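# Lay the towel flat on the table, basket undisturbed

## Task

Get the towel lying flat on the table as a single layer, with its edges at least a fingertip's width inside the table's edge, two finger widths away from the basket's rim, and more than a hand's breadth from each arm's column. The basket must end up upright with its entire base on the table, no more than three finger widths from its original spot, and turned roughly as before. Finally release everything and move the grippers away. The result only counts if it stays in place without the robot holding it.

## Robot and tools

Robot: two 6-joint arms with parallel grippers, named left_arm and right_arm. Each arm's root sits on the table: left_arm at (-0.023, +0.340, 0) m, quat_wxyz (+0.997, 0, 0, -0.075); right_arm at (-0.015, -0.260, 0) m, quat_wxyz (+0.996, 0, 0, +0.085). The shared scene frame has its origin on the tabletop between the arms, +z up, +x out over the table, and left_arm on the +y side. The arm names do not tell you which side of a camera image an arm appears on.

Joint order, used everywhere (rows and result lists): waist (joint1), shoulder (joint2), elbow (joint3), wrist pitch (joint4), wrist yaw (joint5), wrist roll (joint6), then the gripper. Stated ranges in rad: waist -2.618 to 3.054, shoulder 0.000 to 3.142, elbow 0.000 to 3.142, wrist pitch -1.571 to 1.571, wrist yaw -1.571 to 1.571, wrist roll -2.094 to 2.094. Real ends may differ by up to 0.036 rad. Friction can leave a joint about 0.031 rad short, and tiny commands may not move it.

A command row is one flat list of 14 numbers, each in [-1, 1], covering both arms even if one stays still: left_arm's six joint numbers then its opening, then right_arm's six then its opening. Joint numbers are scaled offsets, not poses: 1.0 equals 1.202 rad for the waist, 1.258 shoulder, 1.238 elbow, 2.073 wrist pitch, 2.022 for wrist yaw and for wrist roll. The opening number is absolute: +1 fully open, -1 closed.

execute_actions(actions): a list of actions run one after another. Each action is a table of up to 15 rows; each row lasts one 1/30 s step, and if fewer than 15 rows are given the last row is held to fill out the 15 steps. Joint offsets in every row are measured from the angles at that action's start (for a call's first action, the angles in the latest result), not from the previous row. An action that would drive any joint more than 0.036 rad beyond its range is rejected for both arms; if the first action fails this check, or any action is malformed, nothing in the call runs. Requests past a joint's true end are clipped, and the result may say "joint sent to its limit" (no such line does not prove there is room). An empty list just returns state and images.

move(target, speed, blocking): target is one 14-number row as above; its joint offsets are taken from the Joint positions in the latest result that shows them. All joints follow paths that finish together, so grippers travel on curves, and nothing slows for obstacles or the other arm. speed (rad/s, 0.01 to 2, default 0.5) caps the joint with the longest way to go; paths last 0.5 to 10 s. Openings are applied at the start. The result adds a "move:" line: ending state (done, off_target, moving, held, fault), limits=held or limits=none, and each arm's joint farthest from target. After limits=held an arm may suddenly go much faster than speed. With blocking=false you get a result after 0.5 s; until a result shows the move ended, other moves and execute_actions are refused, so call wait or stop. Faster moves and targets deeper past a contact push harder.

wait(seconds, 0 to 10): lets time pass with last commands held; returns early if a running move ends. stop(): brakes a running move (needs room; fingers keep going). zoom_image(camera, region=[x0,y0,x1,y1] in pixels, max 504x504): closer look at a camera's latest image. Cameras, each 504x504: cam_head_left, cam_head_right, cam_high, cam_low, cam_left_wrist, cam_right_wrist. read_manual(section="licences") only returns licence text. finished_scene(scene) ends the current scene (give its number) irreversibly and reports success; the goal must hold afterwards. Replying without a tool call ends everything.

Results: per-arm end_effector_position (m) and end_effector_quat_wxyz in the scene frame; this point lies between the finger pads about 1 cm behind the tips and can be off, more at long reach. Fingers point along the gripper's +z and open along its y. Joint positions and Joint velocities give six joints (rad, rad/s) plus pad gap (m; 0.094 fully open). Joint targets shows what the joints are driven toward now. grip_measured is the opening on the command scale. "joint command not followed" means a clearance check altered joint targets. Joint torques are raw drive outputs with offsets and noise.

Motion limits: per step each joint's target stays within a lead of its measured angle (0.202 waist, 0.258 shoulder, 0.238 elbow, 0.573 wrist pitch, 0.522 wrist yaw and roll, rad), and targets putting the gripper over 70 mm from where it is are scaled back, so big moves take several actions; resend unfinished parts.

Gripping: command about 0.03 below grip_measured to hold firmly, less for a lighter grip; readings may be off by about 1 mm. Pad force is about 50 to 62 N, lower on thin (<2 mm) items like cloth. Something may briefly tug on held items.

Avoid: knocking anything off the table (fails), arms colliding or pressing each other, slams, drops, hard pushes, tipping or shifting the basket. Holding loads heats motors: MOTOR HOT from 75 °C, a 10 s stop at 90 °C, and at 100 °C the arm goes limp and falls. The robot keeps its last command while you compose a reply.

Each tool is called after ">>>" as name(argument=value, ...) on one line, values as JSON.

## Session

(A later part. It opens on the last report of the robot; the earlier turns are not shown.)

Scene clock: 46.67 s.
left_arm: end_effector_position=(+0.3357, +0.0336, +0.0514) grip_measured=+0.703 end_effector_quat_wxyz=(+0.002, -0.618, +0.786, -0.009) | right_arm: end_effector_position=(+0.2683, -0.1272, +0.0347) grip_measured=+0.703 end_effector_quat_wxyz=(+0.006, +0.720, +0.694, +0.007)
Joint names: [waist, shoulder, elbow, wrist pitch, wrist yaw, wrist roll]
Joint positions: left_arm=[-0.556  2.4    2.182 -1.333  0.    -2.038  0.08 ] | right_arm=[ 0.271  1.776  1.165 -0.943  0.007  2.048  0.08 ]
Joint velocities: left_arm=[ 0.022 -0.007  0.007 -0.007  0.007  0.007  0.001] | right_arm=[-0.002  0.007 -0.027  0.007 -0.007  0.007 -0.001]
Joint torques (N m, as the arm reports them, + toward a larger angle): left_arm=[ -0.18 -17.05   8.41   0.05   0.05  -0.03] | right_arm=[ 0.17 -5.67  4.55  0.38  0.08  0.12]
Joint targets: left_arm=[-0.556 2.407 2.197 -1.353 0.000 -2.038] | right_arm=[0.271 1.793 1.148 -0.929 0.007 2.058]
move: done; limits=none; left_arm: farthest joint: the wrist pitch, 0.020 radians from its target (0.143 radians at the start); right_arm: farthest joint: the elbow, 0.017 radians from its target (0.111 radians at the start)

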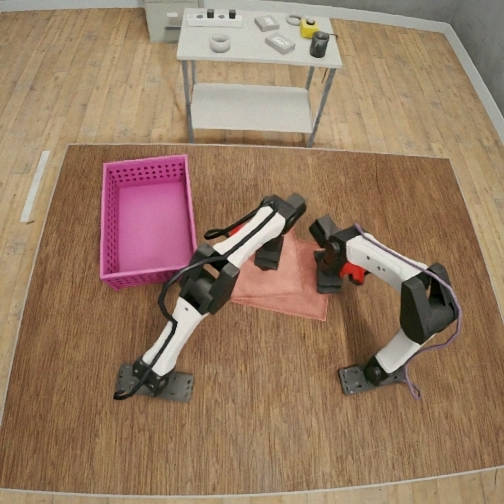

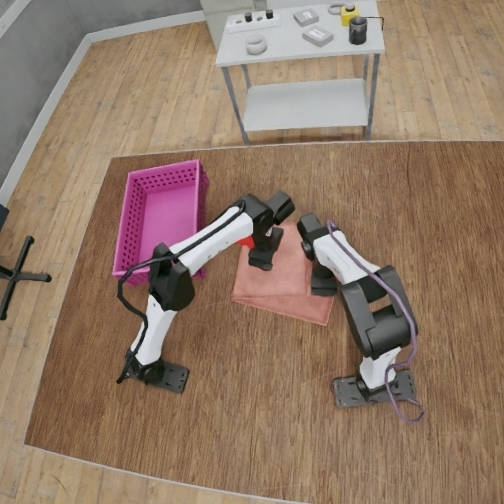

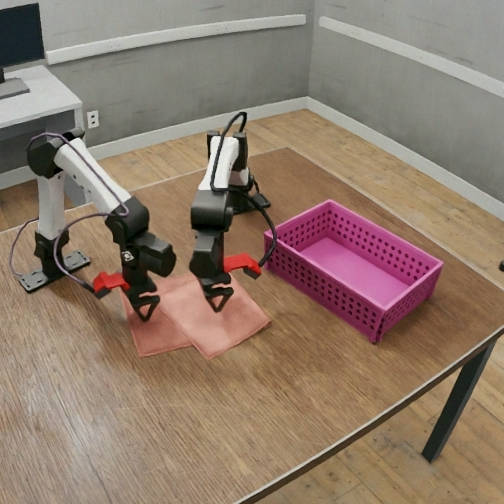

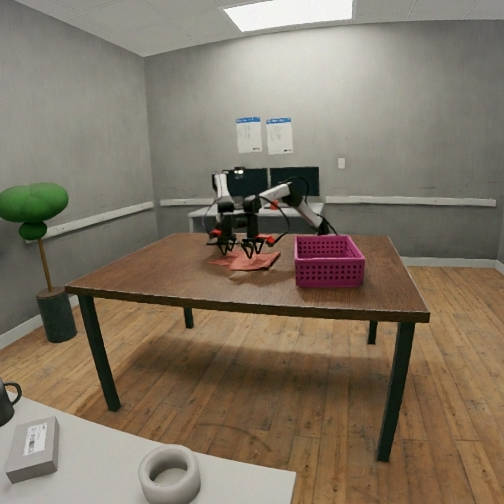

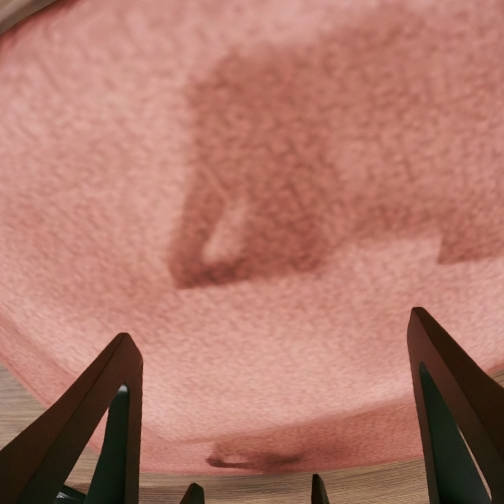

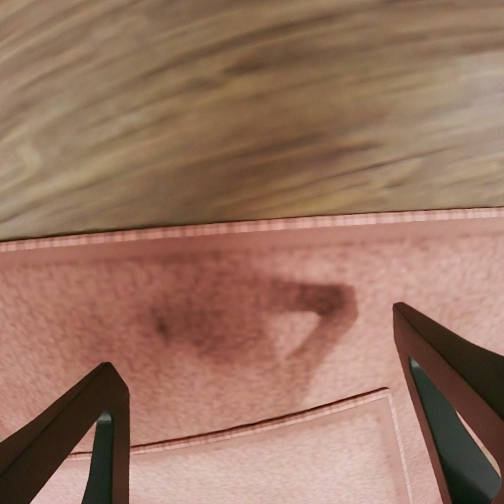

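>>> execute_actions(actions=[[[0,0.006,0.004,-0.006,0,0,0.7,0,0.017,-0.015,0.008,0,0.005,0.7],[0,0.007,-0.003,-0.003,0,0,0.7,0,0.020,-0.016,0.009,0,0.005,0.7],[0,0.008,-0.010,0.000,0,0,0.7,0,0.023,-0.018,0.010,0,0.005,0.7],[0,0.009,-0.017,0.003,0,0,0.7,0,0.026,-0.019,0.011,0,0.005,0.7],[0,0.010,-0.024,0.006,0,0,0.7,0,0.029,-0.020,0.012,0,0.005,0.7],[0,0.011,-0.031,0.009,0,0,0.7,0,0.032,-0.022,0.014,0,0.005,0.7],[0,0.012,-0.038,0.012,0,0,0.7,0,0.035,-0.023,0.015,0,0.005,0.7],[0,0.013,-0.045,0.015,0,0,0.7,0,0.038,-0.024,0.016,0,0.005,0.7],[0,0.014,-0.052,0.018,0,0,0.7,0,0.042,-0.026,0.017,0,0.005,0.7],[0,0.015,-0.059,0.021,0,0,0.7,0,0.045,-0.027,0.018,0,0.005,0.7],[0,0.016,-0.066,0.024,0,0,0.7,0,0.048,-0.028,0.020,0,0.005,0.7],[0,0.017,-0.072,0.027,0,0,0.7,0,0.051,-0.030,0.021,0,0.005,0.7],[0,0.018,-0.077,0.030,0,0,0.7,0,0.054,-0.031,0.022,0,0.005,0.7],[0,0.019,-0.081,0.033,0,0,0.7,0,0.057,-0.032,0.023,0,0.005,0.7],[0,0.020,-0.085,0.036,0,0,0.7,0,0.060,-0.033,0.024,0,0.005,0.7]]])

>>> wait(seconds=0.3)

Scene clock: 48.63 s.
left_arm: end_effector_position=(+0.3277, +0.0404, +0.0326) grip_measured=+0.702 end_effector_quat_wxyz=(-0.002, -0.618, +0.786, +0.011) | right_arm: end_effector_position=(+0.2654, -0.1286, +0.0190) grip_measured=+0.703 end_effector_quat_wxyz=(+0.001, +0.720, +0.694, -0.009)
Joint names: [waist, shoulder, elbow, wrist pitch, wrist yaw, wrist roll]
Joint positions: left_arm=[-0.556  2.4    2.107 -1.3    0.    -2.038  0.08 ] | right_arm=[ 0.271  1.818  1.149 -0.919  0.007  2.05   0.08 ]
Joint velocities: left_arm=[ 0.007  0.002 -0.139  0.212 -0.007  0.007 -0.001] | right_arm=[ 0.002  0.022  0.007  0.022 -0.081 -0.066  0.001]
Joint torques (N m, as the arm reports them, + toward a larger angle): left_arm=[ -0.16 -15.24   5.28   0.32   0.06  -0.02] | right_arm=[ 0.1  -4.64  3.79  0.43  0.08  0.08]
Joint targets: left_arm=[-0.556 2.425 2.077 -1.259 0.000 -2.038] | right_arm=[0.271 1.852 1.125 -0.893 0.007 2.058]

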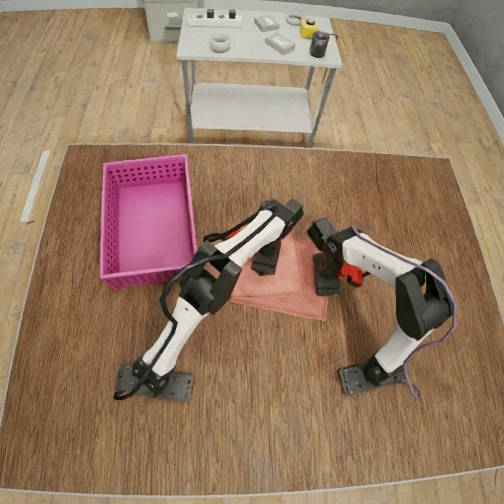

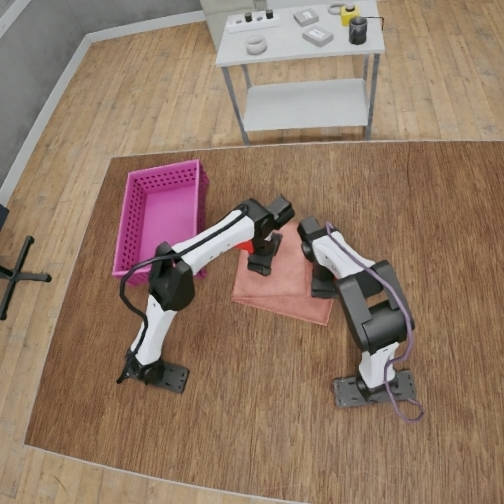

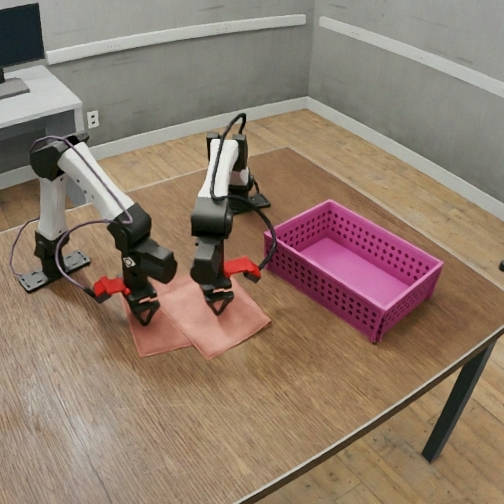

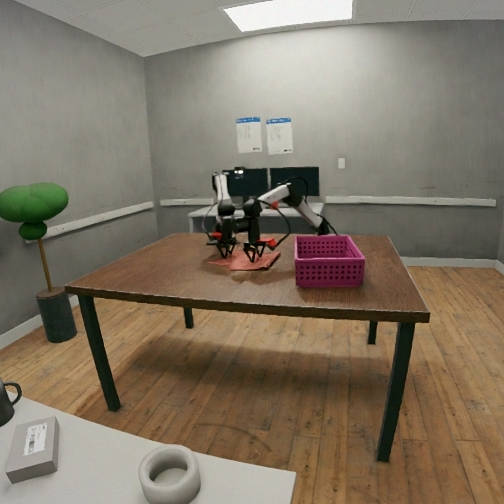

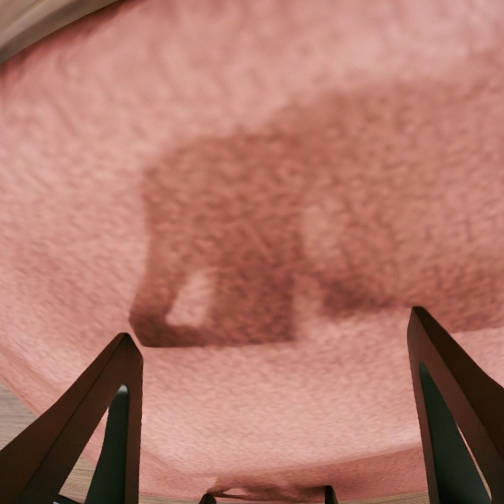

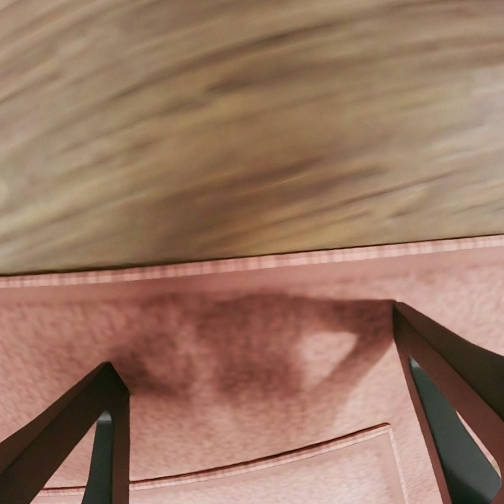

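Scene clock: 48.93 s.
left_arm: end_effector_position=(+0.3288, +0.0395, +0.0317) grip_measured=+0.702 end_effector_quat_wxyz=(-0.002, -0.618, +0.786, +0.008) | right_arm: end_effector_position=(+0.2654, -0.1286, +0.0190) grip_measured=+0.703 end_effector_quat_wxyz=(+0.001, +0.721, +0.693, -0.009)
Joint names: [waist, shoulder, elbow, wrist pitch, wrist yaw, wrist roll]
Joint positions: left_arm=[-0.556  2.4    2.104 -1.291  0.    -2.038  0.08 ] | right_arm=[ 0.271  1.818  1.149 -0.919  0.007  2.05   0.08 ]
Joint velocities: left_arm=[-0.007 -0.017 -0.007  0.066  0.022 -0.037  0.   ] | right_arm=[-0.012  0.012  0.012 -0.022 -0.037  0.022  0.   ]
Joint torques (N m, as the arm reports them, + toward a larger angle): left_arm=[ -0.18 -15.07   4.81   0.43   0.05  -0.06] | right_arm=[ 0.16 -4.6   3.79  0.42  0.09  0.09]
Joint targets: left_arm=[-0.556 2.425 2.077 -1.259 0.000 -2.038] | right_arm=[0.271 1.852 1.125 -0.893 0.007 2.058]
wait: 0.30 s; no rest

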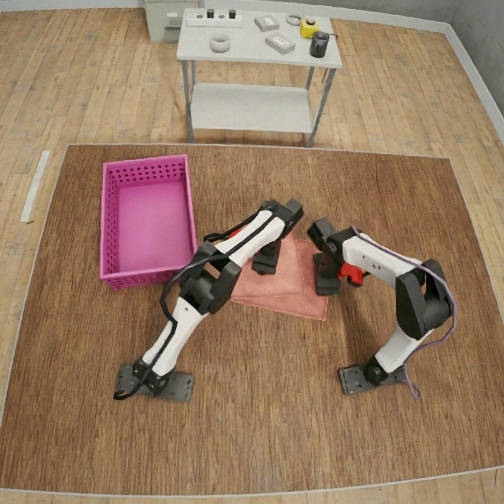

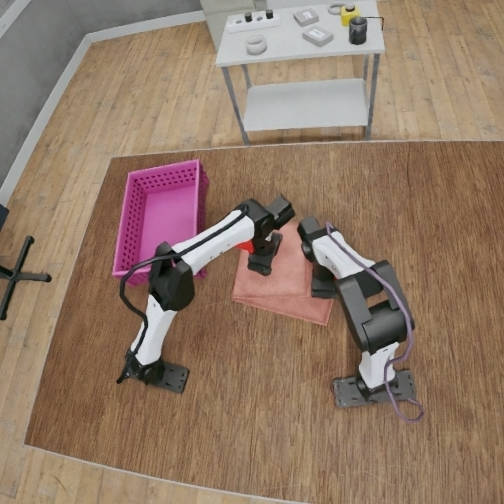

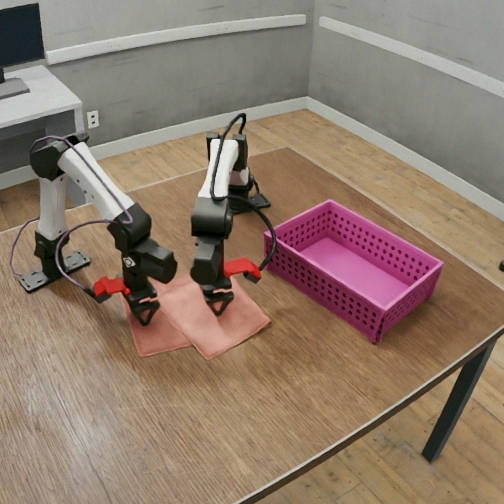

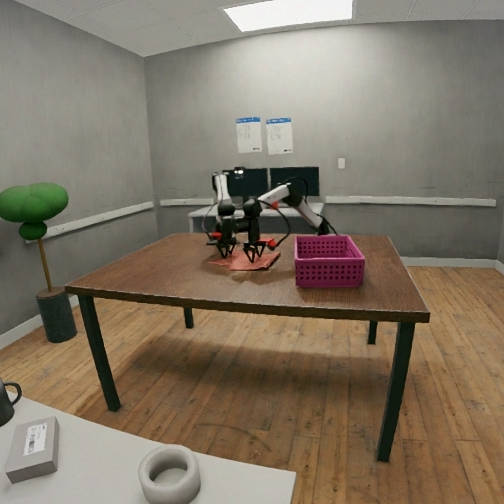

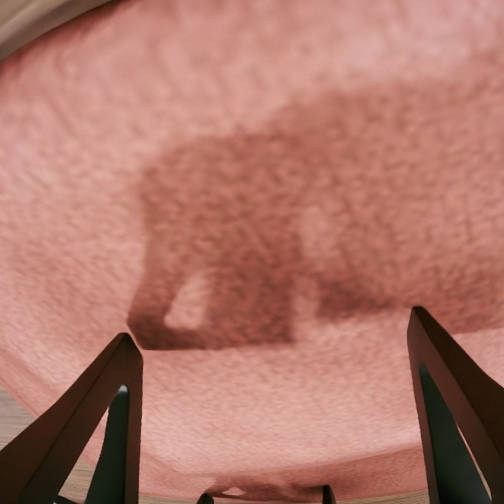

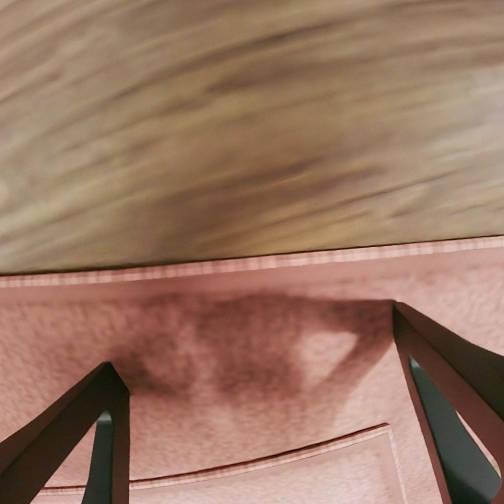

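>>> execute_actions(actions=[[[0,0.02,-0.022,0.015,0,0,0.7,-0.009,0.028,-0.024,0.013,0,-0.004,0.7],[0,0.02,-0.022,0.015,0,0,0.7,-0.019,0.024,-0.030,0.014,0,-0.010,0.7],[0,0.02,-0.022,0.015,0,0,0.7,-0.028,0.020,-0.035,0.014,0,-0.016,0.7],[0,0.02,-0.022,0.015,0,0,0.7,-0.038,0.016,-0.040,0.015,0,-0.022,0.7],[0,0.02,-0.022,0.015,0,0,0.7,-0.047,0.012,-0.045,0.016,0,-0.028,0.7],[0,0.02,-0.022,0.015,0,0,0.7,-0.056,0.008,-0.050,0.016,0,-0.034,0.7],[0,0.02,-0.022,0.015,0,0,0.7,-0.066,0.004,-0.056,0.017,0,-0.040,0.7],[0,0.02,-0.022,0.015,0,0,0.7,-0.075,0.000,-0.061,0.018,0,-0.046,0.7],[0,0.02,-0.022,0.015,0,0,0.7,-0.085,-0.005,-0.066,0.018,0,-0.052,0.7],[0,0.02,-0.022,0.015,0,0,0.7,-0.094,-0.009,-0.071,0.019,0,-0.058,0.7],[0,0.02,-0.022,0.015,0,0,0.7,-0.103,-0.013,-0.076,0.020,0,-0.064,0.7],[0,0.02,-0.022,0.015,0,0,0.7,-0.113,-0.017,-0.082,0.020,0,-0.069,0.7],[0,0.02,-0.022,0.015,0,0,0.7,-0.122,-0.021,-0.087,0.021,0,-0.074,0.7],[0,0.02,-0.022,0.015,0,0,0.7,-0.132,-0.025,-0.092,0.022,0,-0.079,0.7],[0,0.02,-0.022,0.015,0,0,0.7,-0.141,-0.029,-0.097,0.022,0,-0.084,0.7]]])

>>> wait(seconds=0.3)

Scene clock: 50.67 s.
left_arm: end_effector_position=(+0.3327, +0.0362, +0.0316) grip_measured=+0.702 end_effector_quat_wxyz=(+0.000, -0.618, +0.786, -0.002) | right_arm: end_effector_position=(+0.2747, -0.1617, +0.0175) grip_measured=+0.702 end_effector_quat_wxyz=(-0.008, +0.722, +0.691, +0.017)
Joint names: [waist, shoulder, elbow, wrist pitch, wrist yaw, wrist roll]
Joint positions: left_arm=[-0.556  2.4    2.104 -1.27   0.    -2.038  0.08 ] | right_arm=[ 0.14   1.772  1.086 -0.86  -0.029  1.924  0.08 ]
Joint velocities: left_arm=[ 0.002  0.002 -0.022 -0.051 -0.007 -0.051 -0.001] | right_arm=[-0.33  -0.134 -0.183  0.125 -0.037 -0.256 -0.001]
Joint torques (N m, as the arm reports them, + toward a larger angle): left_arm=[ -0.2  -15.42   4.85   0.29   0.05  -0.01] | right_arm=[-1.44 -5.4   2.33  0.14  0.54 -0.04]
Joint targets: left_arm=[-0.556 2.425 2.076 -1.260 0.000 -2.038] | right_arm=[0.101 1.781 1.029 -0.873 0.007 1.881]

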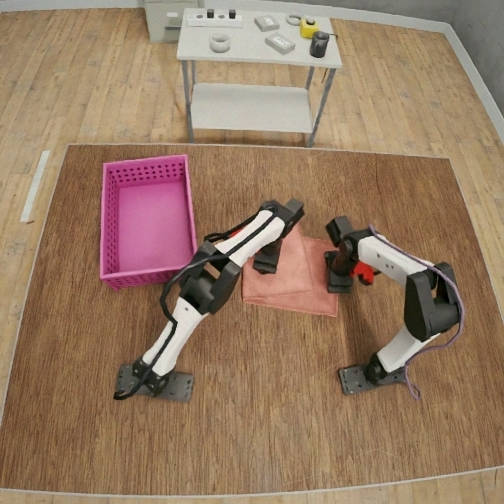

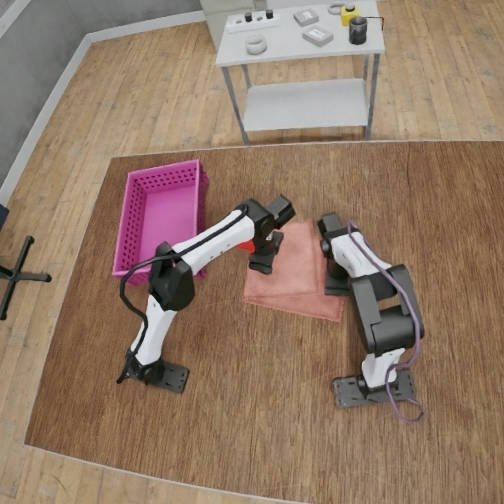

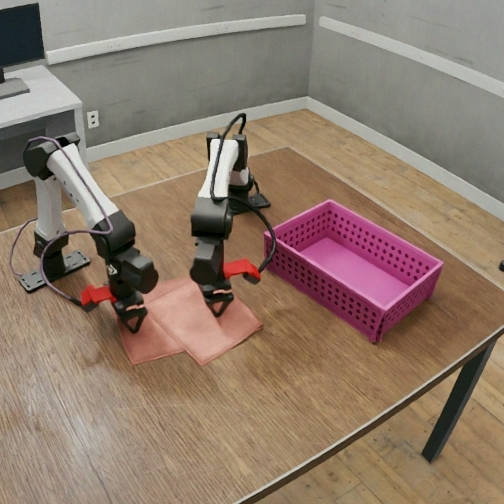

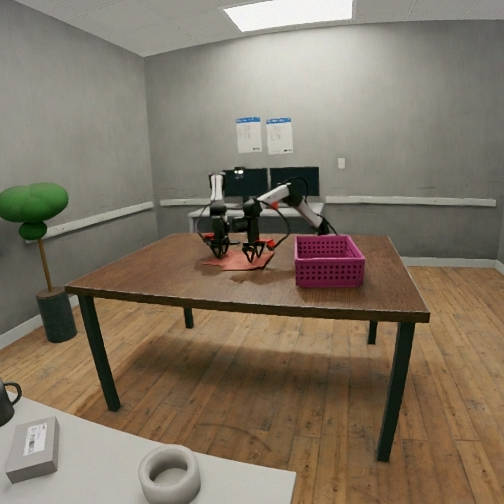

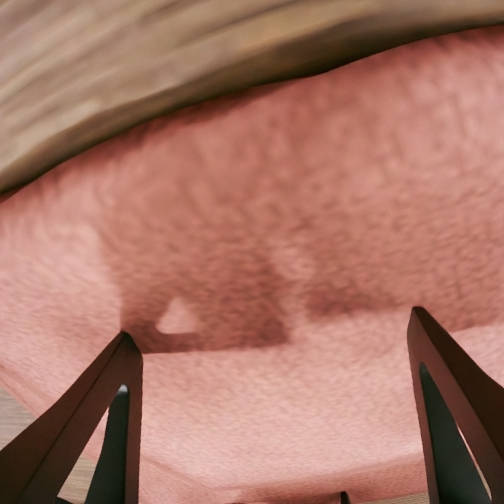

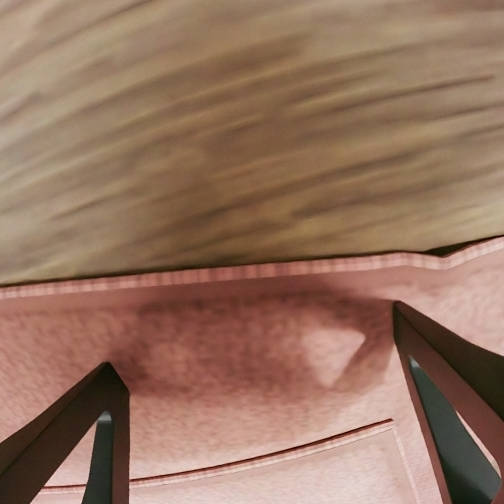

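Scene clock: 50.97 s.
left_arm: end_effector_position=(+0.3328, +0.0360, +0.0316) grip_measured=+0.702 end_effector_quat_wxyz=(+0.000, -0.618, +0.786, -0.003) | right_arm: end_effector_position=(+0.2743, -0.1690, +0.0174) grip_measured=+0.702 end_effector_quat_wxyz=(-0.008, +0.719, +0.695, +0.017)
Joint names: [waist, shoulder, elbow, wrist pitch, wrist yaw, wrist roll]
Joint positions: left_arm=[-0.556  2.4    2.104 -1.269  0.    -2.038  0.08 ] | right_arm=[ 0.117  1.764  1.075 -0.859 -0.03   1.892  0.08 ]
Joint velocities: left_arm=[ 0.007 -0.017 -0.007  0.007  0.066 -0.066  0.   ] | right_arm=[-0.007 -0.002  0.002 -0.095 -0.022 -0.066 -0.002]
Joint torques (N m, as the arm reports them, + toward a larger angle): left_arm=[ -0.29 -15.36   4.85   0.27   0.05  -0.03] | right_arm=[-1.11 -5.37  2.21  0.19  0.48 -0.13]
Joint targets: left_arm=[-0.556 2.425 2.076 -1.259 0.000 -2.038] | right_arm=[0.101 1.781 1.029 -0.873 0.007 1.881]
wait: 0.30 s; no rest

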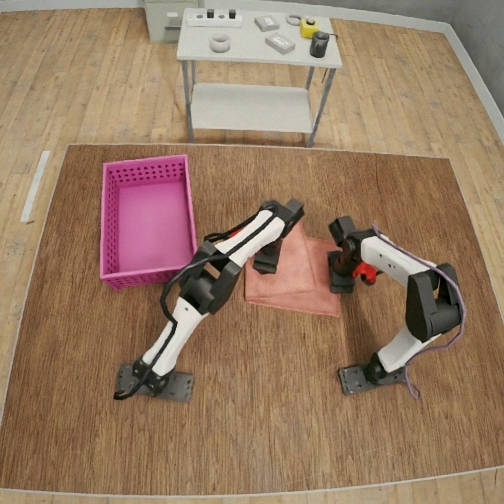

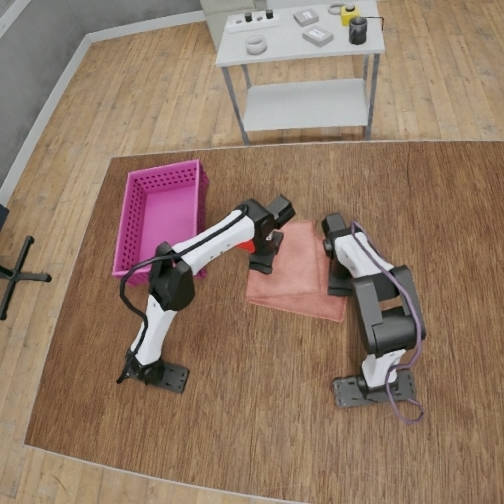

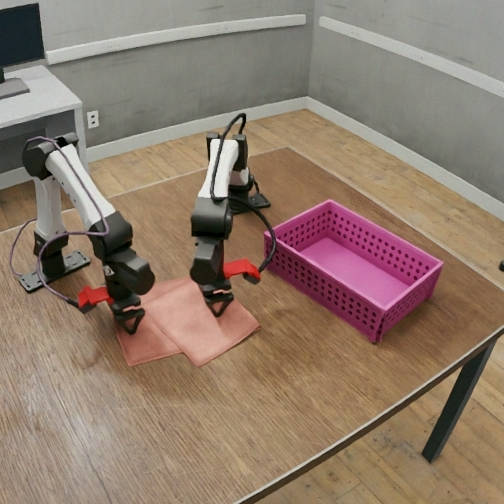

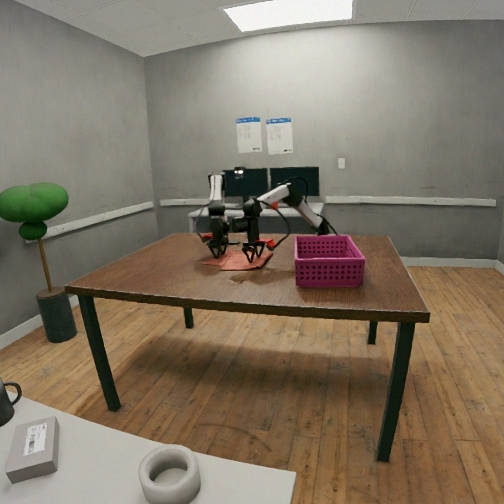

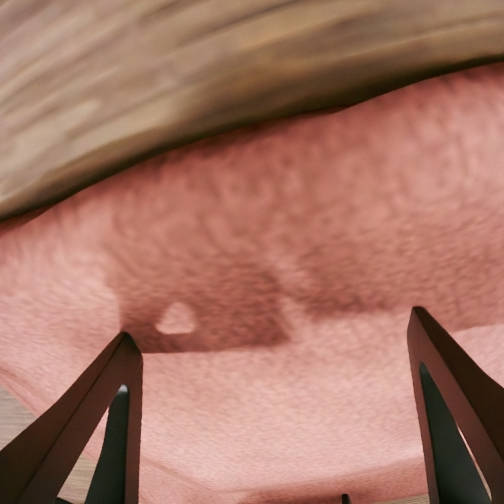

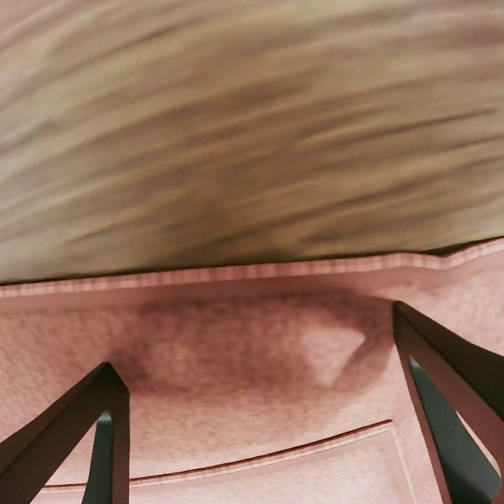

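>>> execute_actions(actions=[[[0,0.024,-0.022,0.005,0,0,0.7,-0.013,0.014,-0.037,-0.007,0.018,-0.005,0.7],[0,0.028,-0.022,0.005,0,0,0.7,-0.013,0.014,-0.037,-0.007,0.018,-0.005,0.7],[0,0.032,-0.022,0.005,0,0,0.7,-0.013,0.014,-0.037,-0.007,0.018,-0.005,0.7],[0,0.036,-0.022,0.005,0,0,0.7,-0.013,0.014,-0.037,-0.007,0.018,-0.005,0.7],[0,0.040,-0.022,0.005,0,0,0.7,-0.013,0.014,-0.037,-0.007,0.018,-0.005,0.7],[0,0.044,-0.022,0.005,0,0,0.7,-0.013,0.014,-0.037,-0.007,0.018,-0.005,0.7],[0,0.048,-0.022,0.005,0,0,0.7,-0.013,0.014,-0.037,-0.007,0.018,-0.005,0.7],[0,0.052,-0.022,0.005,0,0,0.7,-0.013,0.014,-0.037,-0.007,0.018,-0.005,0.7]]])

Scene clock: 52.60 s.
left_arm: end_effector_position=(+0.3328, +0.0361, +0.0298) grip_measured=+0.702 end_effector_quat_wxyz=(+0.000, -0.618, +0.786, -0.001) | right_arm: end_effector_position=(+0.2743, -0.1690, +0.0174) grip_measured=+0.702 end_effector_quat_wxyz=(-0.008, +0.718, +0.695, +0.017)
Joint names: [waist, shoulder, elbow, wrist pitch, wrist yaw, wrist roll]
Joint positions: left_arm=[-0.556  2.405  2.104 -1.268  0.    -2.038  0.08 ] | right_arm=[ 0.117  1.764  1.075 -0.859 -0.03   1.891  0.08 ]
Joint velocities: left_arm=[-0.012 -0.017 -0.007 -0.022  0.022 -0.007 -0.   ] | right_arm=[-0.027  0.032 -0.012 -0.007 -0.066 -0.051  0.001]
Joint torques (N m, as the arm reports them, + toward a larger angle): left_arm=[ -0.15 -12.19   4.86   0.29   0.05  -0.02] | right_arm=[-1.11 -5.33  2.26  0.19  0.49 -0.11]
Joint targets: left_arm=[-0.556 2.466 2.076 -1.259 0.000 -2.038] | right_arm=[0.102 1.782 1.030 -0.874 0.007 1.882]

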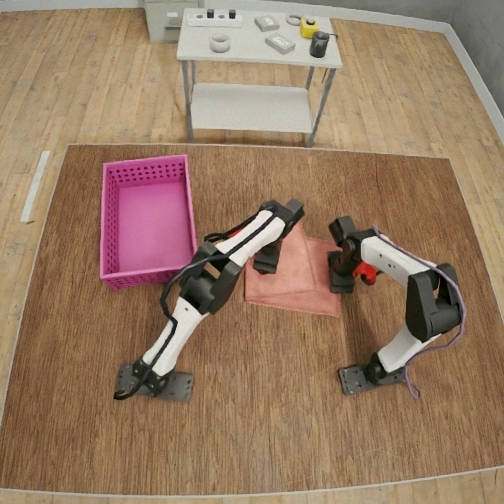

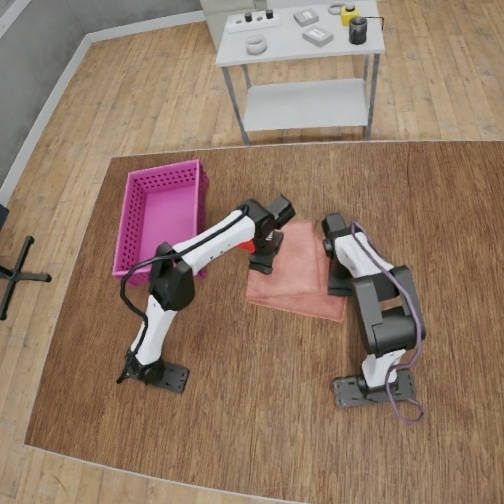

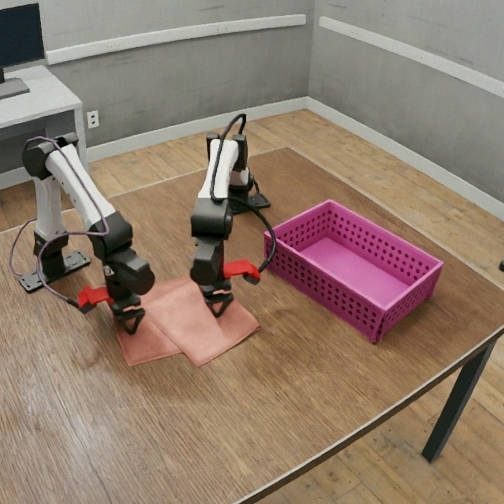

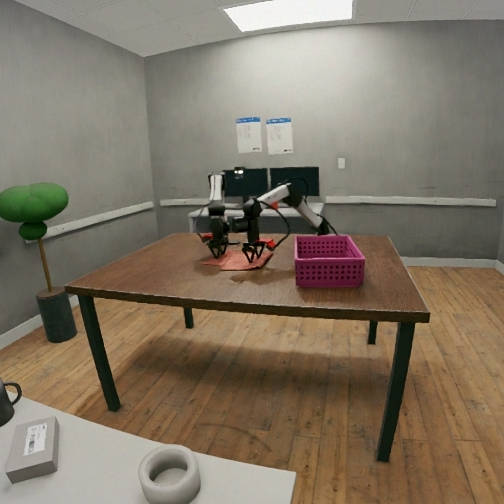

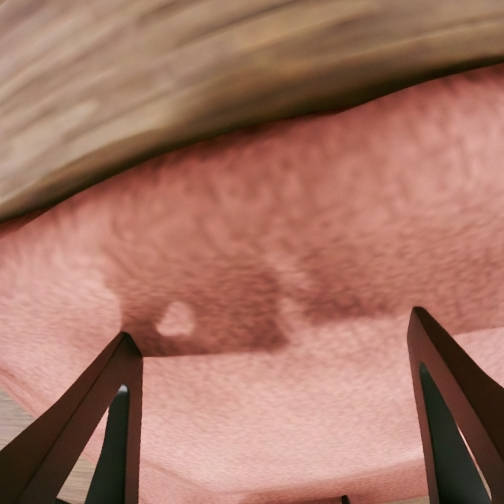

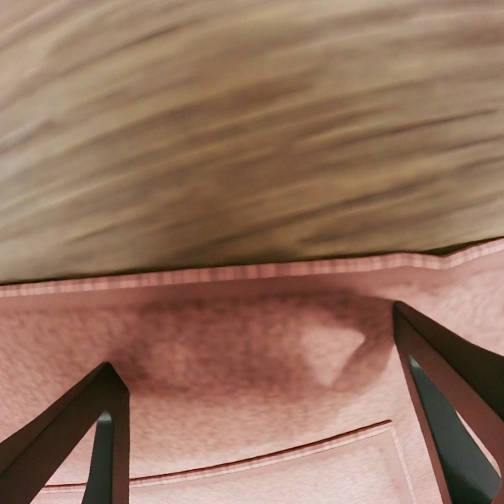

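>>> execute_actions(actions=[[[0.005,0.040,-0.033,0.008,0,0.003,0.7,-0.013,0.014,-0.037,-0.007,0.018,-0.005,0.7],[0.010,0.033,-0.045,0.011,0,0.006,0.7,-0.013,0.014,-0.037,-0.007,0.018,-0.005,0.7],[0.015,0.026,-0.056,0.013,0,0.009,0.7,-0.013,0.014,-0.037,-0.007,0.018,-0.005,0.7],[0.019,0.020,-0.067,0.016,0,0.012,0.7,-0.013,0.014,-0.037,-0.007,0.018,-0.005,0.7],[0.024,0.013,-0.079,0.019,0,0.014,0.7,-0.013,0.014,-0.037,-0.007,0.018,-0.005,0.7],[0.029,0.006,-0.090,0.022,0,0.017,0.7,-0.013,0.014,-0.037,-0.007,0.018,-0.005,0.7],[0.034,0.000,-0.101,0.025,0,0.020,0.7,-0.013,0.014,-0.037,-0.007,0.018,-0.005,0.7],[0.039,-0.007,-0.113,0.027,0,0.023,0.7,-0.013,0.014,-0.037,-0.007,0.018,-0.005,0.7],[0.044,-0.014,-0.124,0.030,0,0.026,0.7,-0.013,0.014,-0.037,-0.007,0.018,-0.005,0.7],[0.049,-0.021,-0.135,0.033,0,0.029,0.7,-0.013,0.014,-0.037,-0.007,0.018,-0.005,0.7],[0.054,-0.027,-0.147,0.036,0,0.032,0.7,-0.013,0.014,-0.037,-0.007,0.018,-0.005,0.7],[0.058,-0.034,-0.158,0.039,0,0.034,0.7,-0.013,0.014,-0.037,-0.007,0.018,-0.005,0.7],[0.063,-0.041,-0.169,0.041,0,0.037,0.7,-0.013,0.014,-0.037,-0.007,0.018,-0.005,0.7],[0.068,-0.047,-0.181,0.044,0,0.040,0.7,-0.013,0.014,-0.037,-0.007,0.018,-0.005,0.7],[0.073,-0.054,-0.192,0.047,0,0.043,0.7,-0.013,0.014,-0.037,-0.007,0.018,-0.005,0.7]]])

>>> wait(seconds=0.3)

Scene clock: 54.87 s.
left_arm: end_effector_position=(+0.3359, +0.0561, +0.0282) grip_measured=+0.702 end_effector_quat_wxyz=(-0.012, -0.615, +0.788, -0.022) | right_arm: end_effector_position=(+0.2743, -0.1690, +0.0174) grip_measured=+0.702 end_effector_quat_wxyz=(-0.008, +0.718, +0.695, +0.017)
Joint names: [waist, shoulder, elbow, wrist pitch, wrist yaw, wrist roll]
Joint positions: left_arm=[-0.505  2.314  1.939 -1.16   0.034 -1.981  0.08 ] | right_arm=[ 0.117  1.764  1.075 -0.859 -0.03   1.89   0.08 ]
Joint velocities: left_arm=[ 0.188 -0.227 -0.403  0.125  0.037  0.11  -0.001] | right_arm=[-0.007 -0.022 -0.012  0.007 -0.007  0.037 -0.   ]
Joint torques (N m, as the arm reports them, + toward a larger angle): left_arm=[  2.25 -13.75   2.82  -0.01  -0.35   0.  ] | right_arm=[-1.12 -5.33  2.26  0.18  0.49 -0.12]
Joint targets: left_arm=[-0.468 2.337 1.866 -1.170 0.000 -1.951] | right_arm=[0.102 1.782 1.030 -0.874 0.007 1.881]

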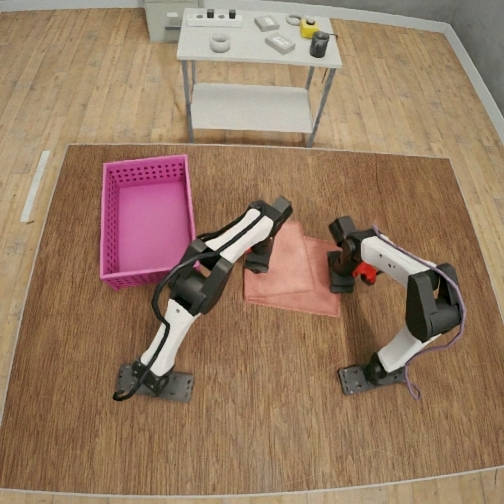

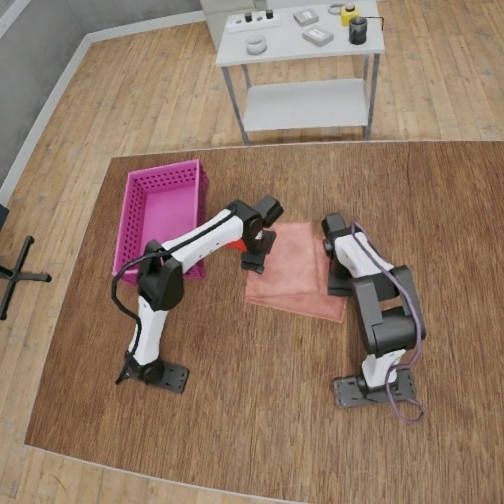

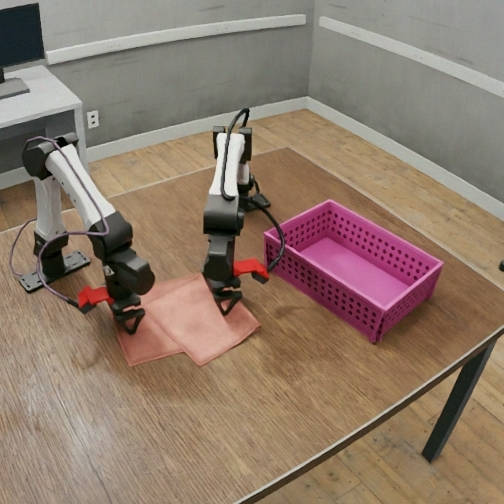

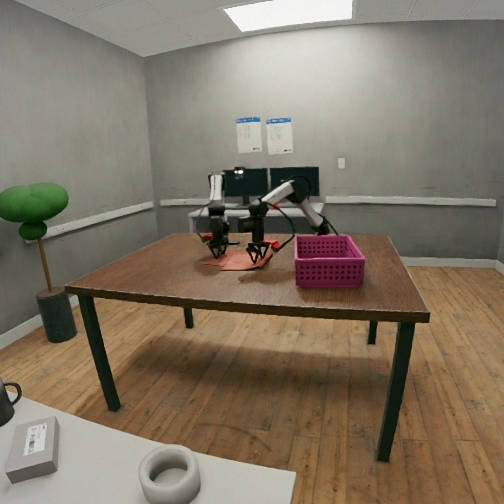

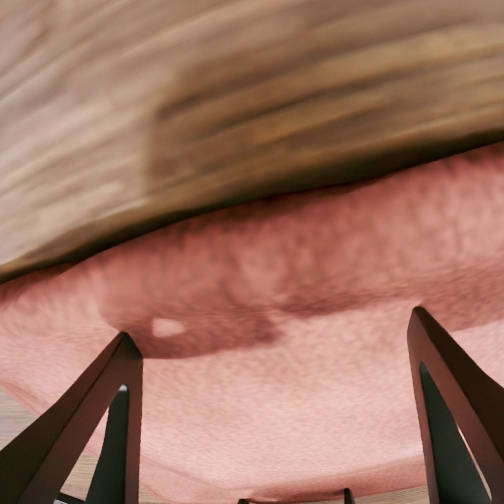

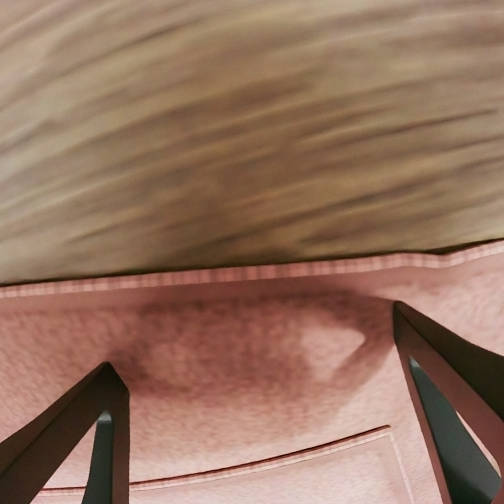

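Scene clock: 55.17 s.
left_arm: end_effector_position=(+0.3378, +0.0637, +0.0280) grip_measured=+0.702 end_effector_quat_wxyz=(-0.014, -0.614, +0.789, -0.022) | right_arm: end_effector_position=(+0.2743, -0.1690, +0.0174) grip_measured=+0.702 end_effector_quat_wxyz=(-0.008, +0.718, +0.696, +0.017)
Joint names: [waist, shoulder, elbow, wrist pitch, wrist yaw, wrist roll]
Joint positions: left_arm=[-0.488  2.302  1.917 -1.151  0.038 -1.962  0.08 ] | right_arm=[ 0.117  1.764  1.075 -0.859 -0.03   1.89   0.08 ]
Joint velocities: left_arm=[ 0.007 -0.002  0.017 -0.037 -0.051 -0.007  0.001] | right_arm=[-0.002 -0.002 -0.002 -0.037  0.007 -0.081 -0.   ]
Joint torques (N m, as the arm reports them, + toward a larger angle): left_arm=[  1.46 -13.64   2.81   0.08  -0.33   0.06] | right_arm=[-1.1  -5.32  2.24  0.18  0.49 -0.12]
Joint targets: left_arm=[-0.468 2.337 1.866 -1.170 0.000 -1.951] | right_arm=[0.102 1.782 1.030 -0.874 0.007 1.881]
wait: 0.30 s; no rest

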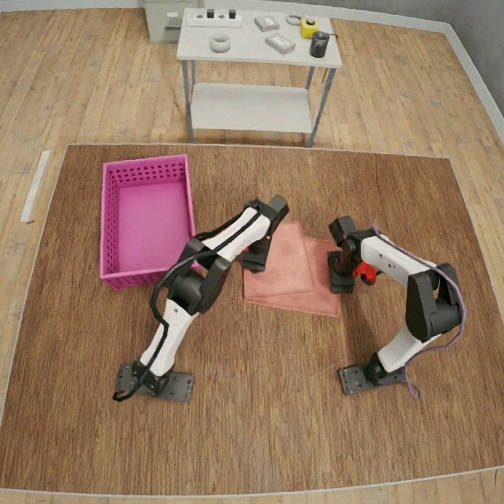

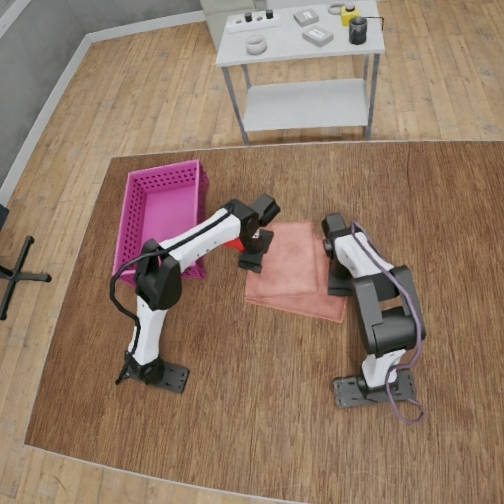

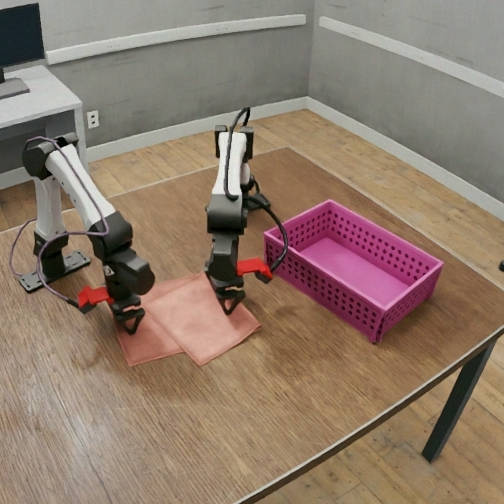

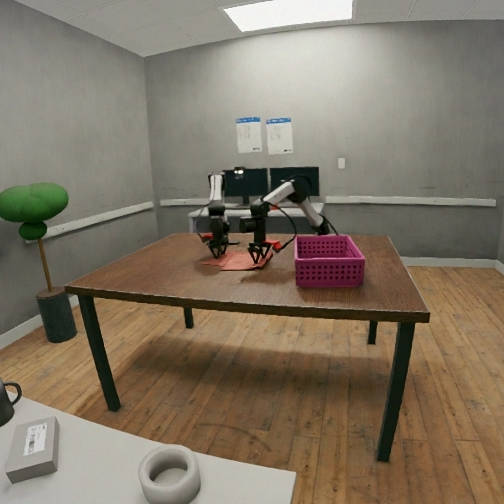

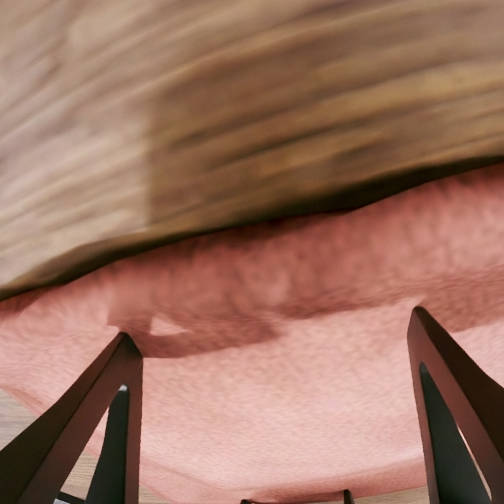

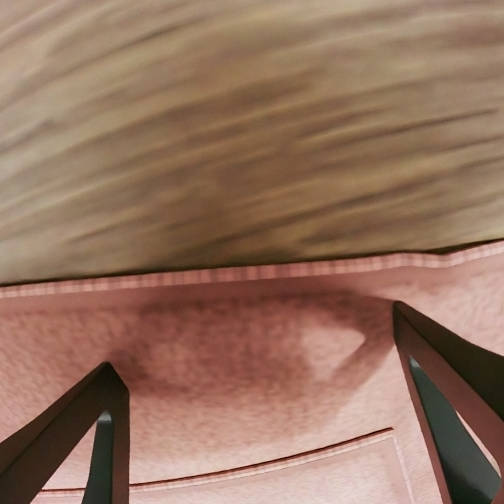

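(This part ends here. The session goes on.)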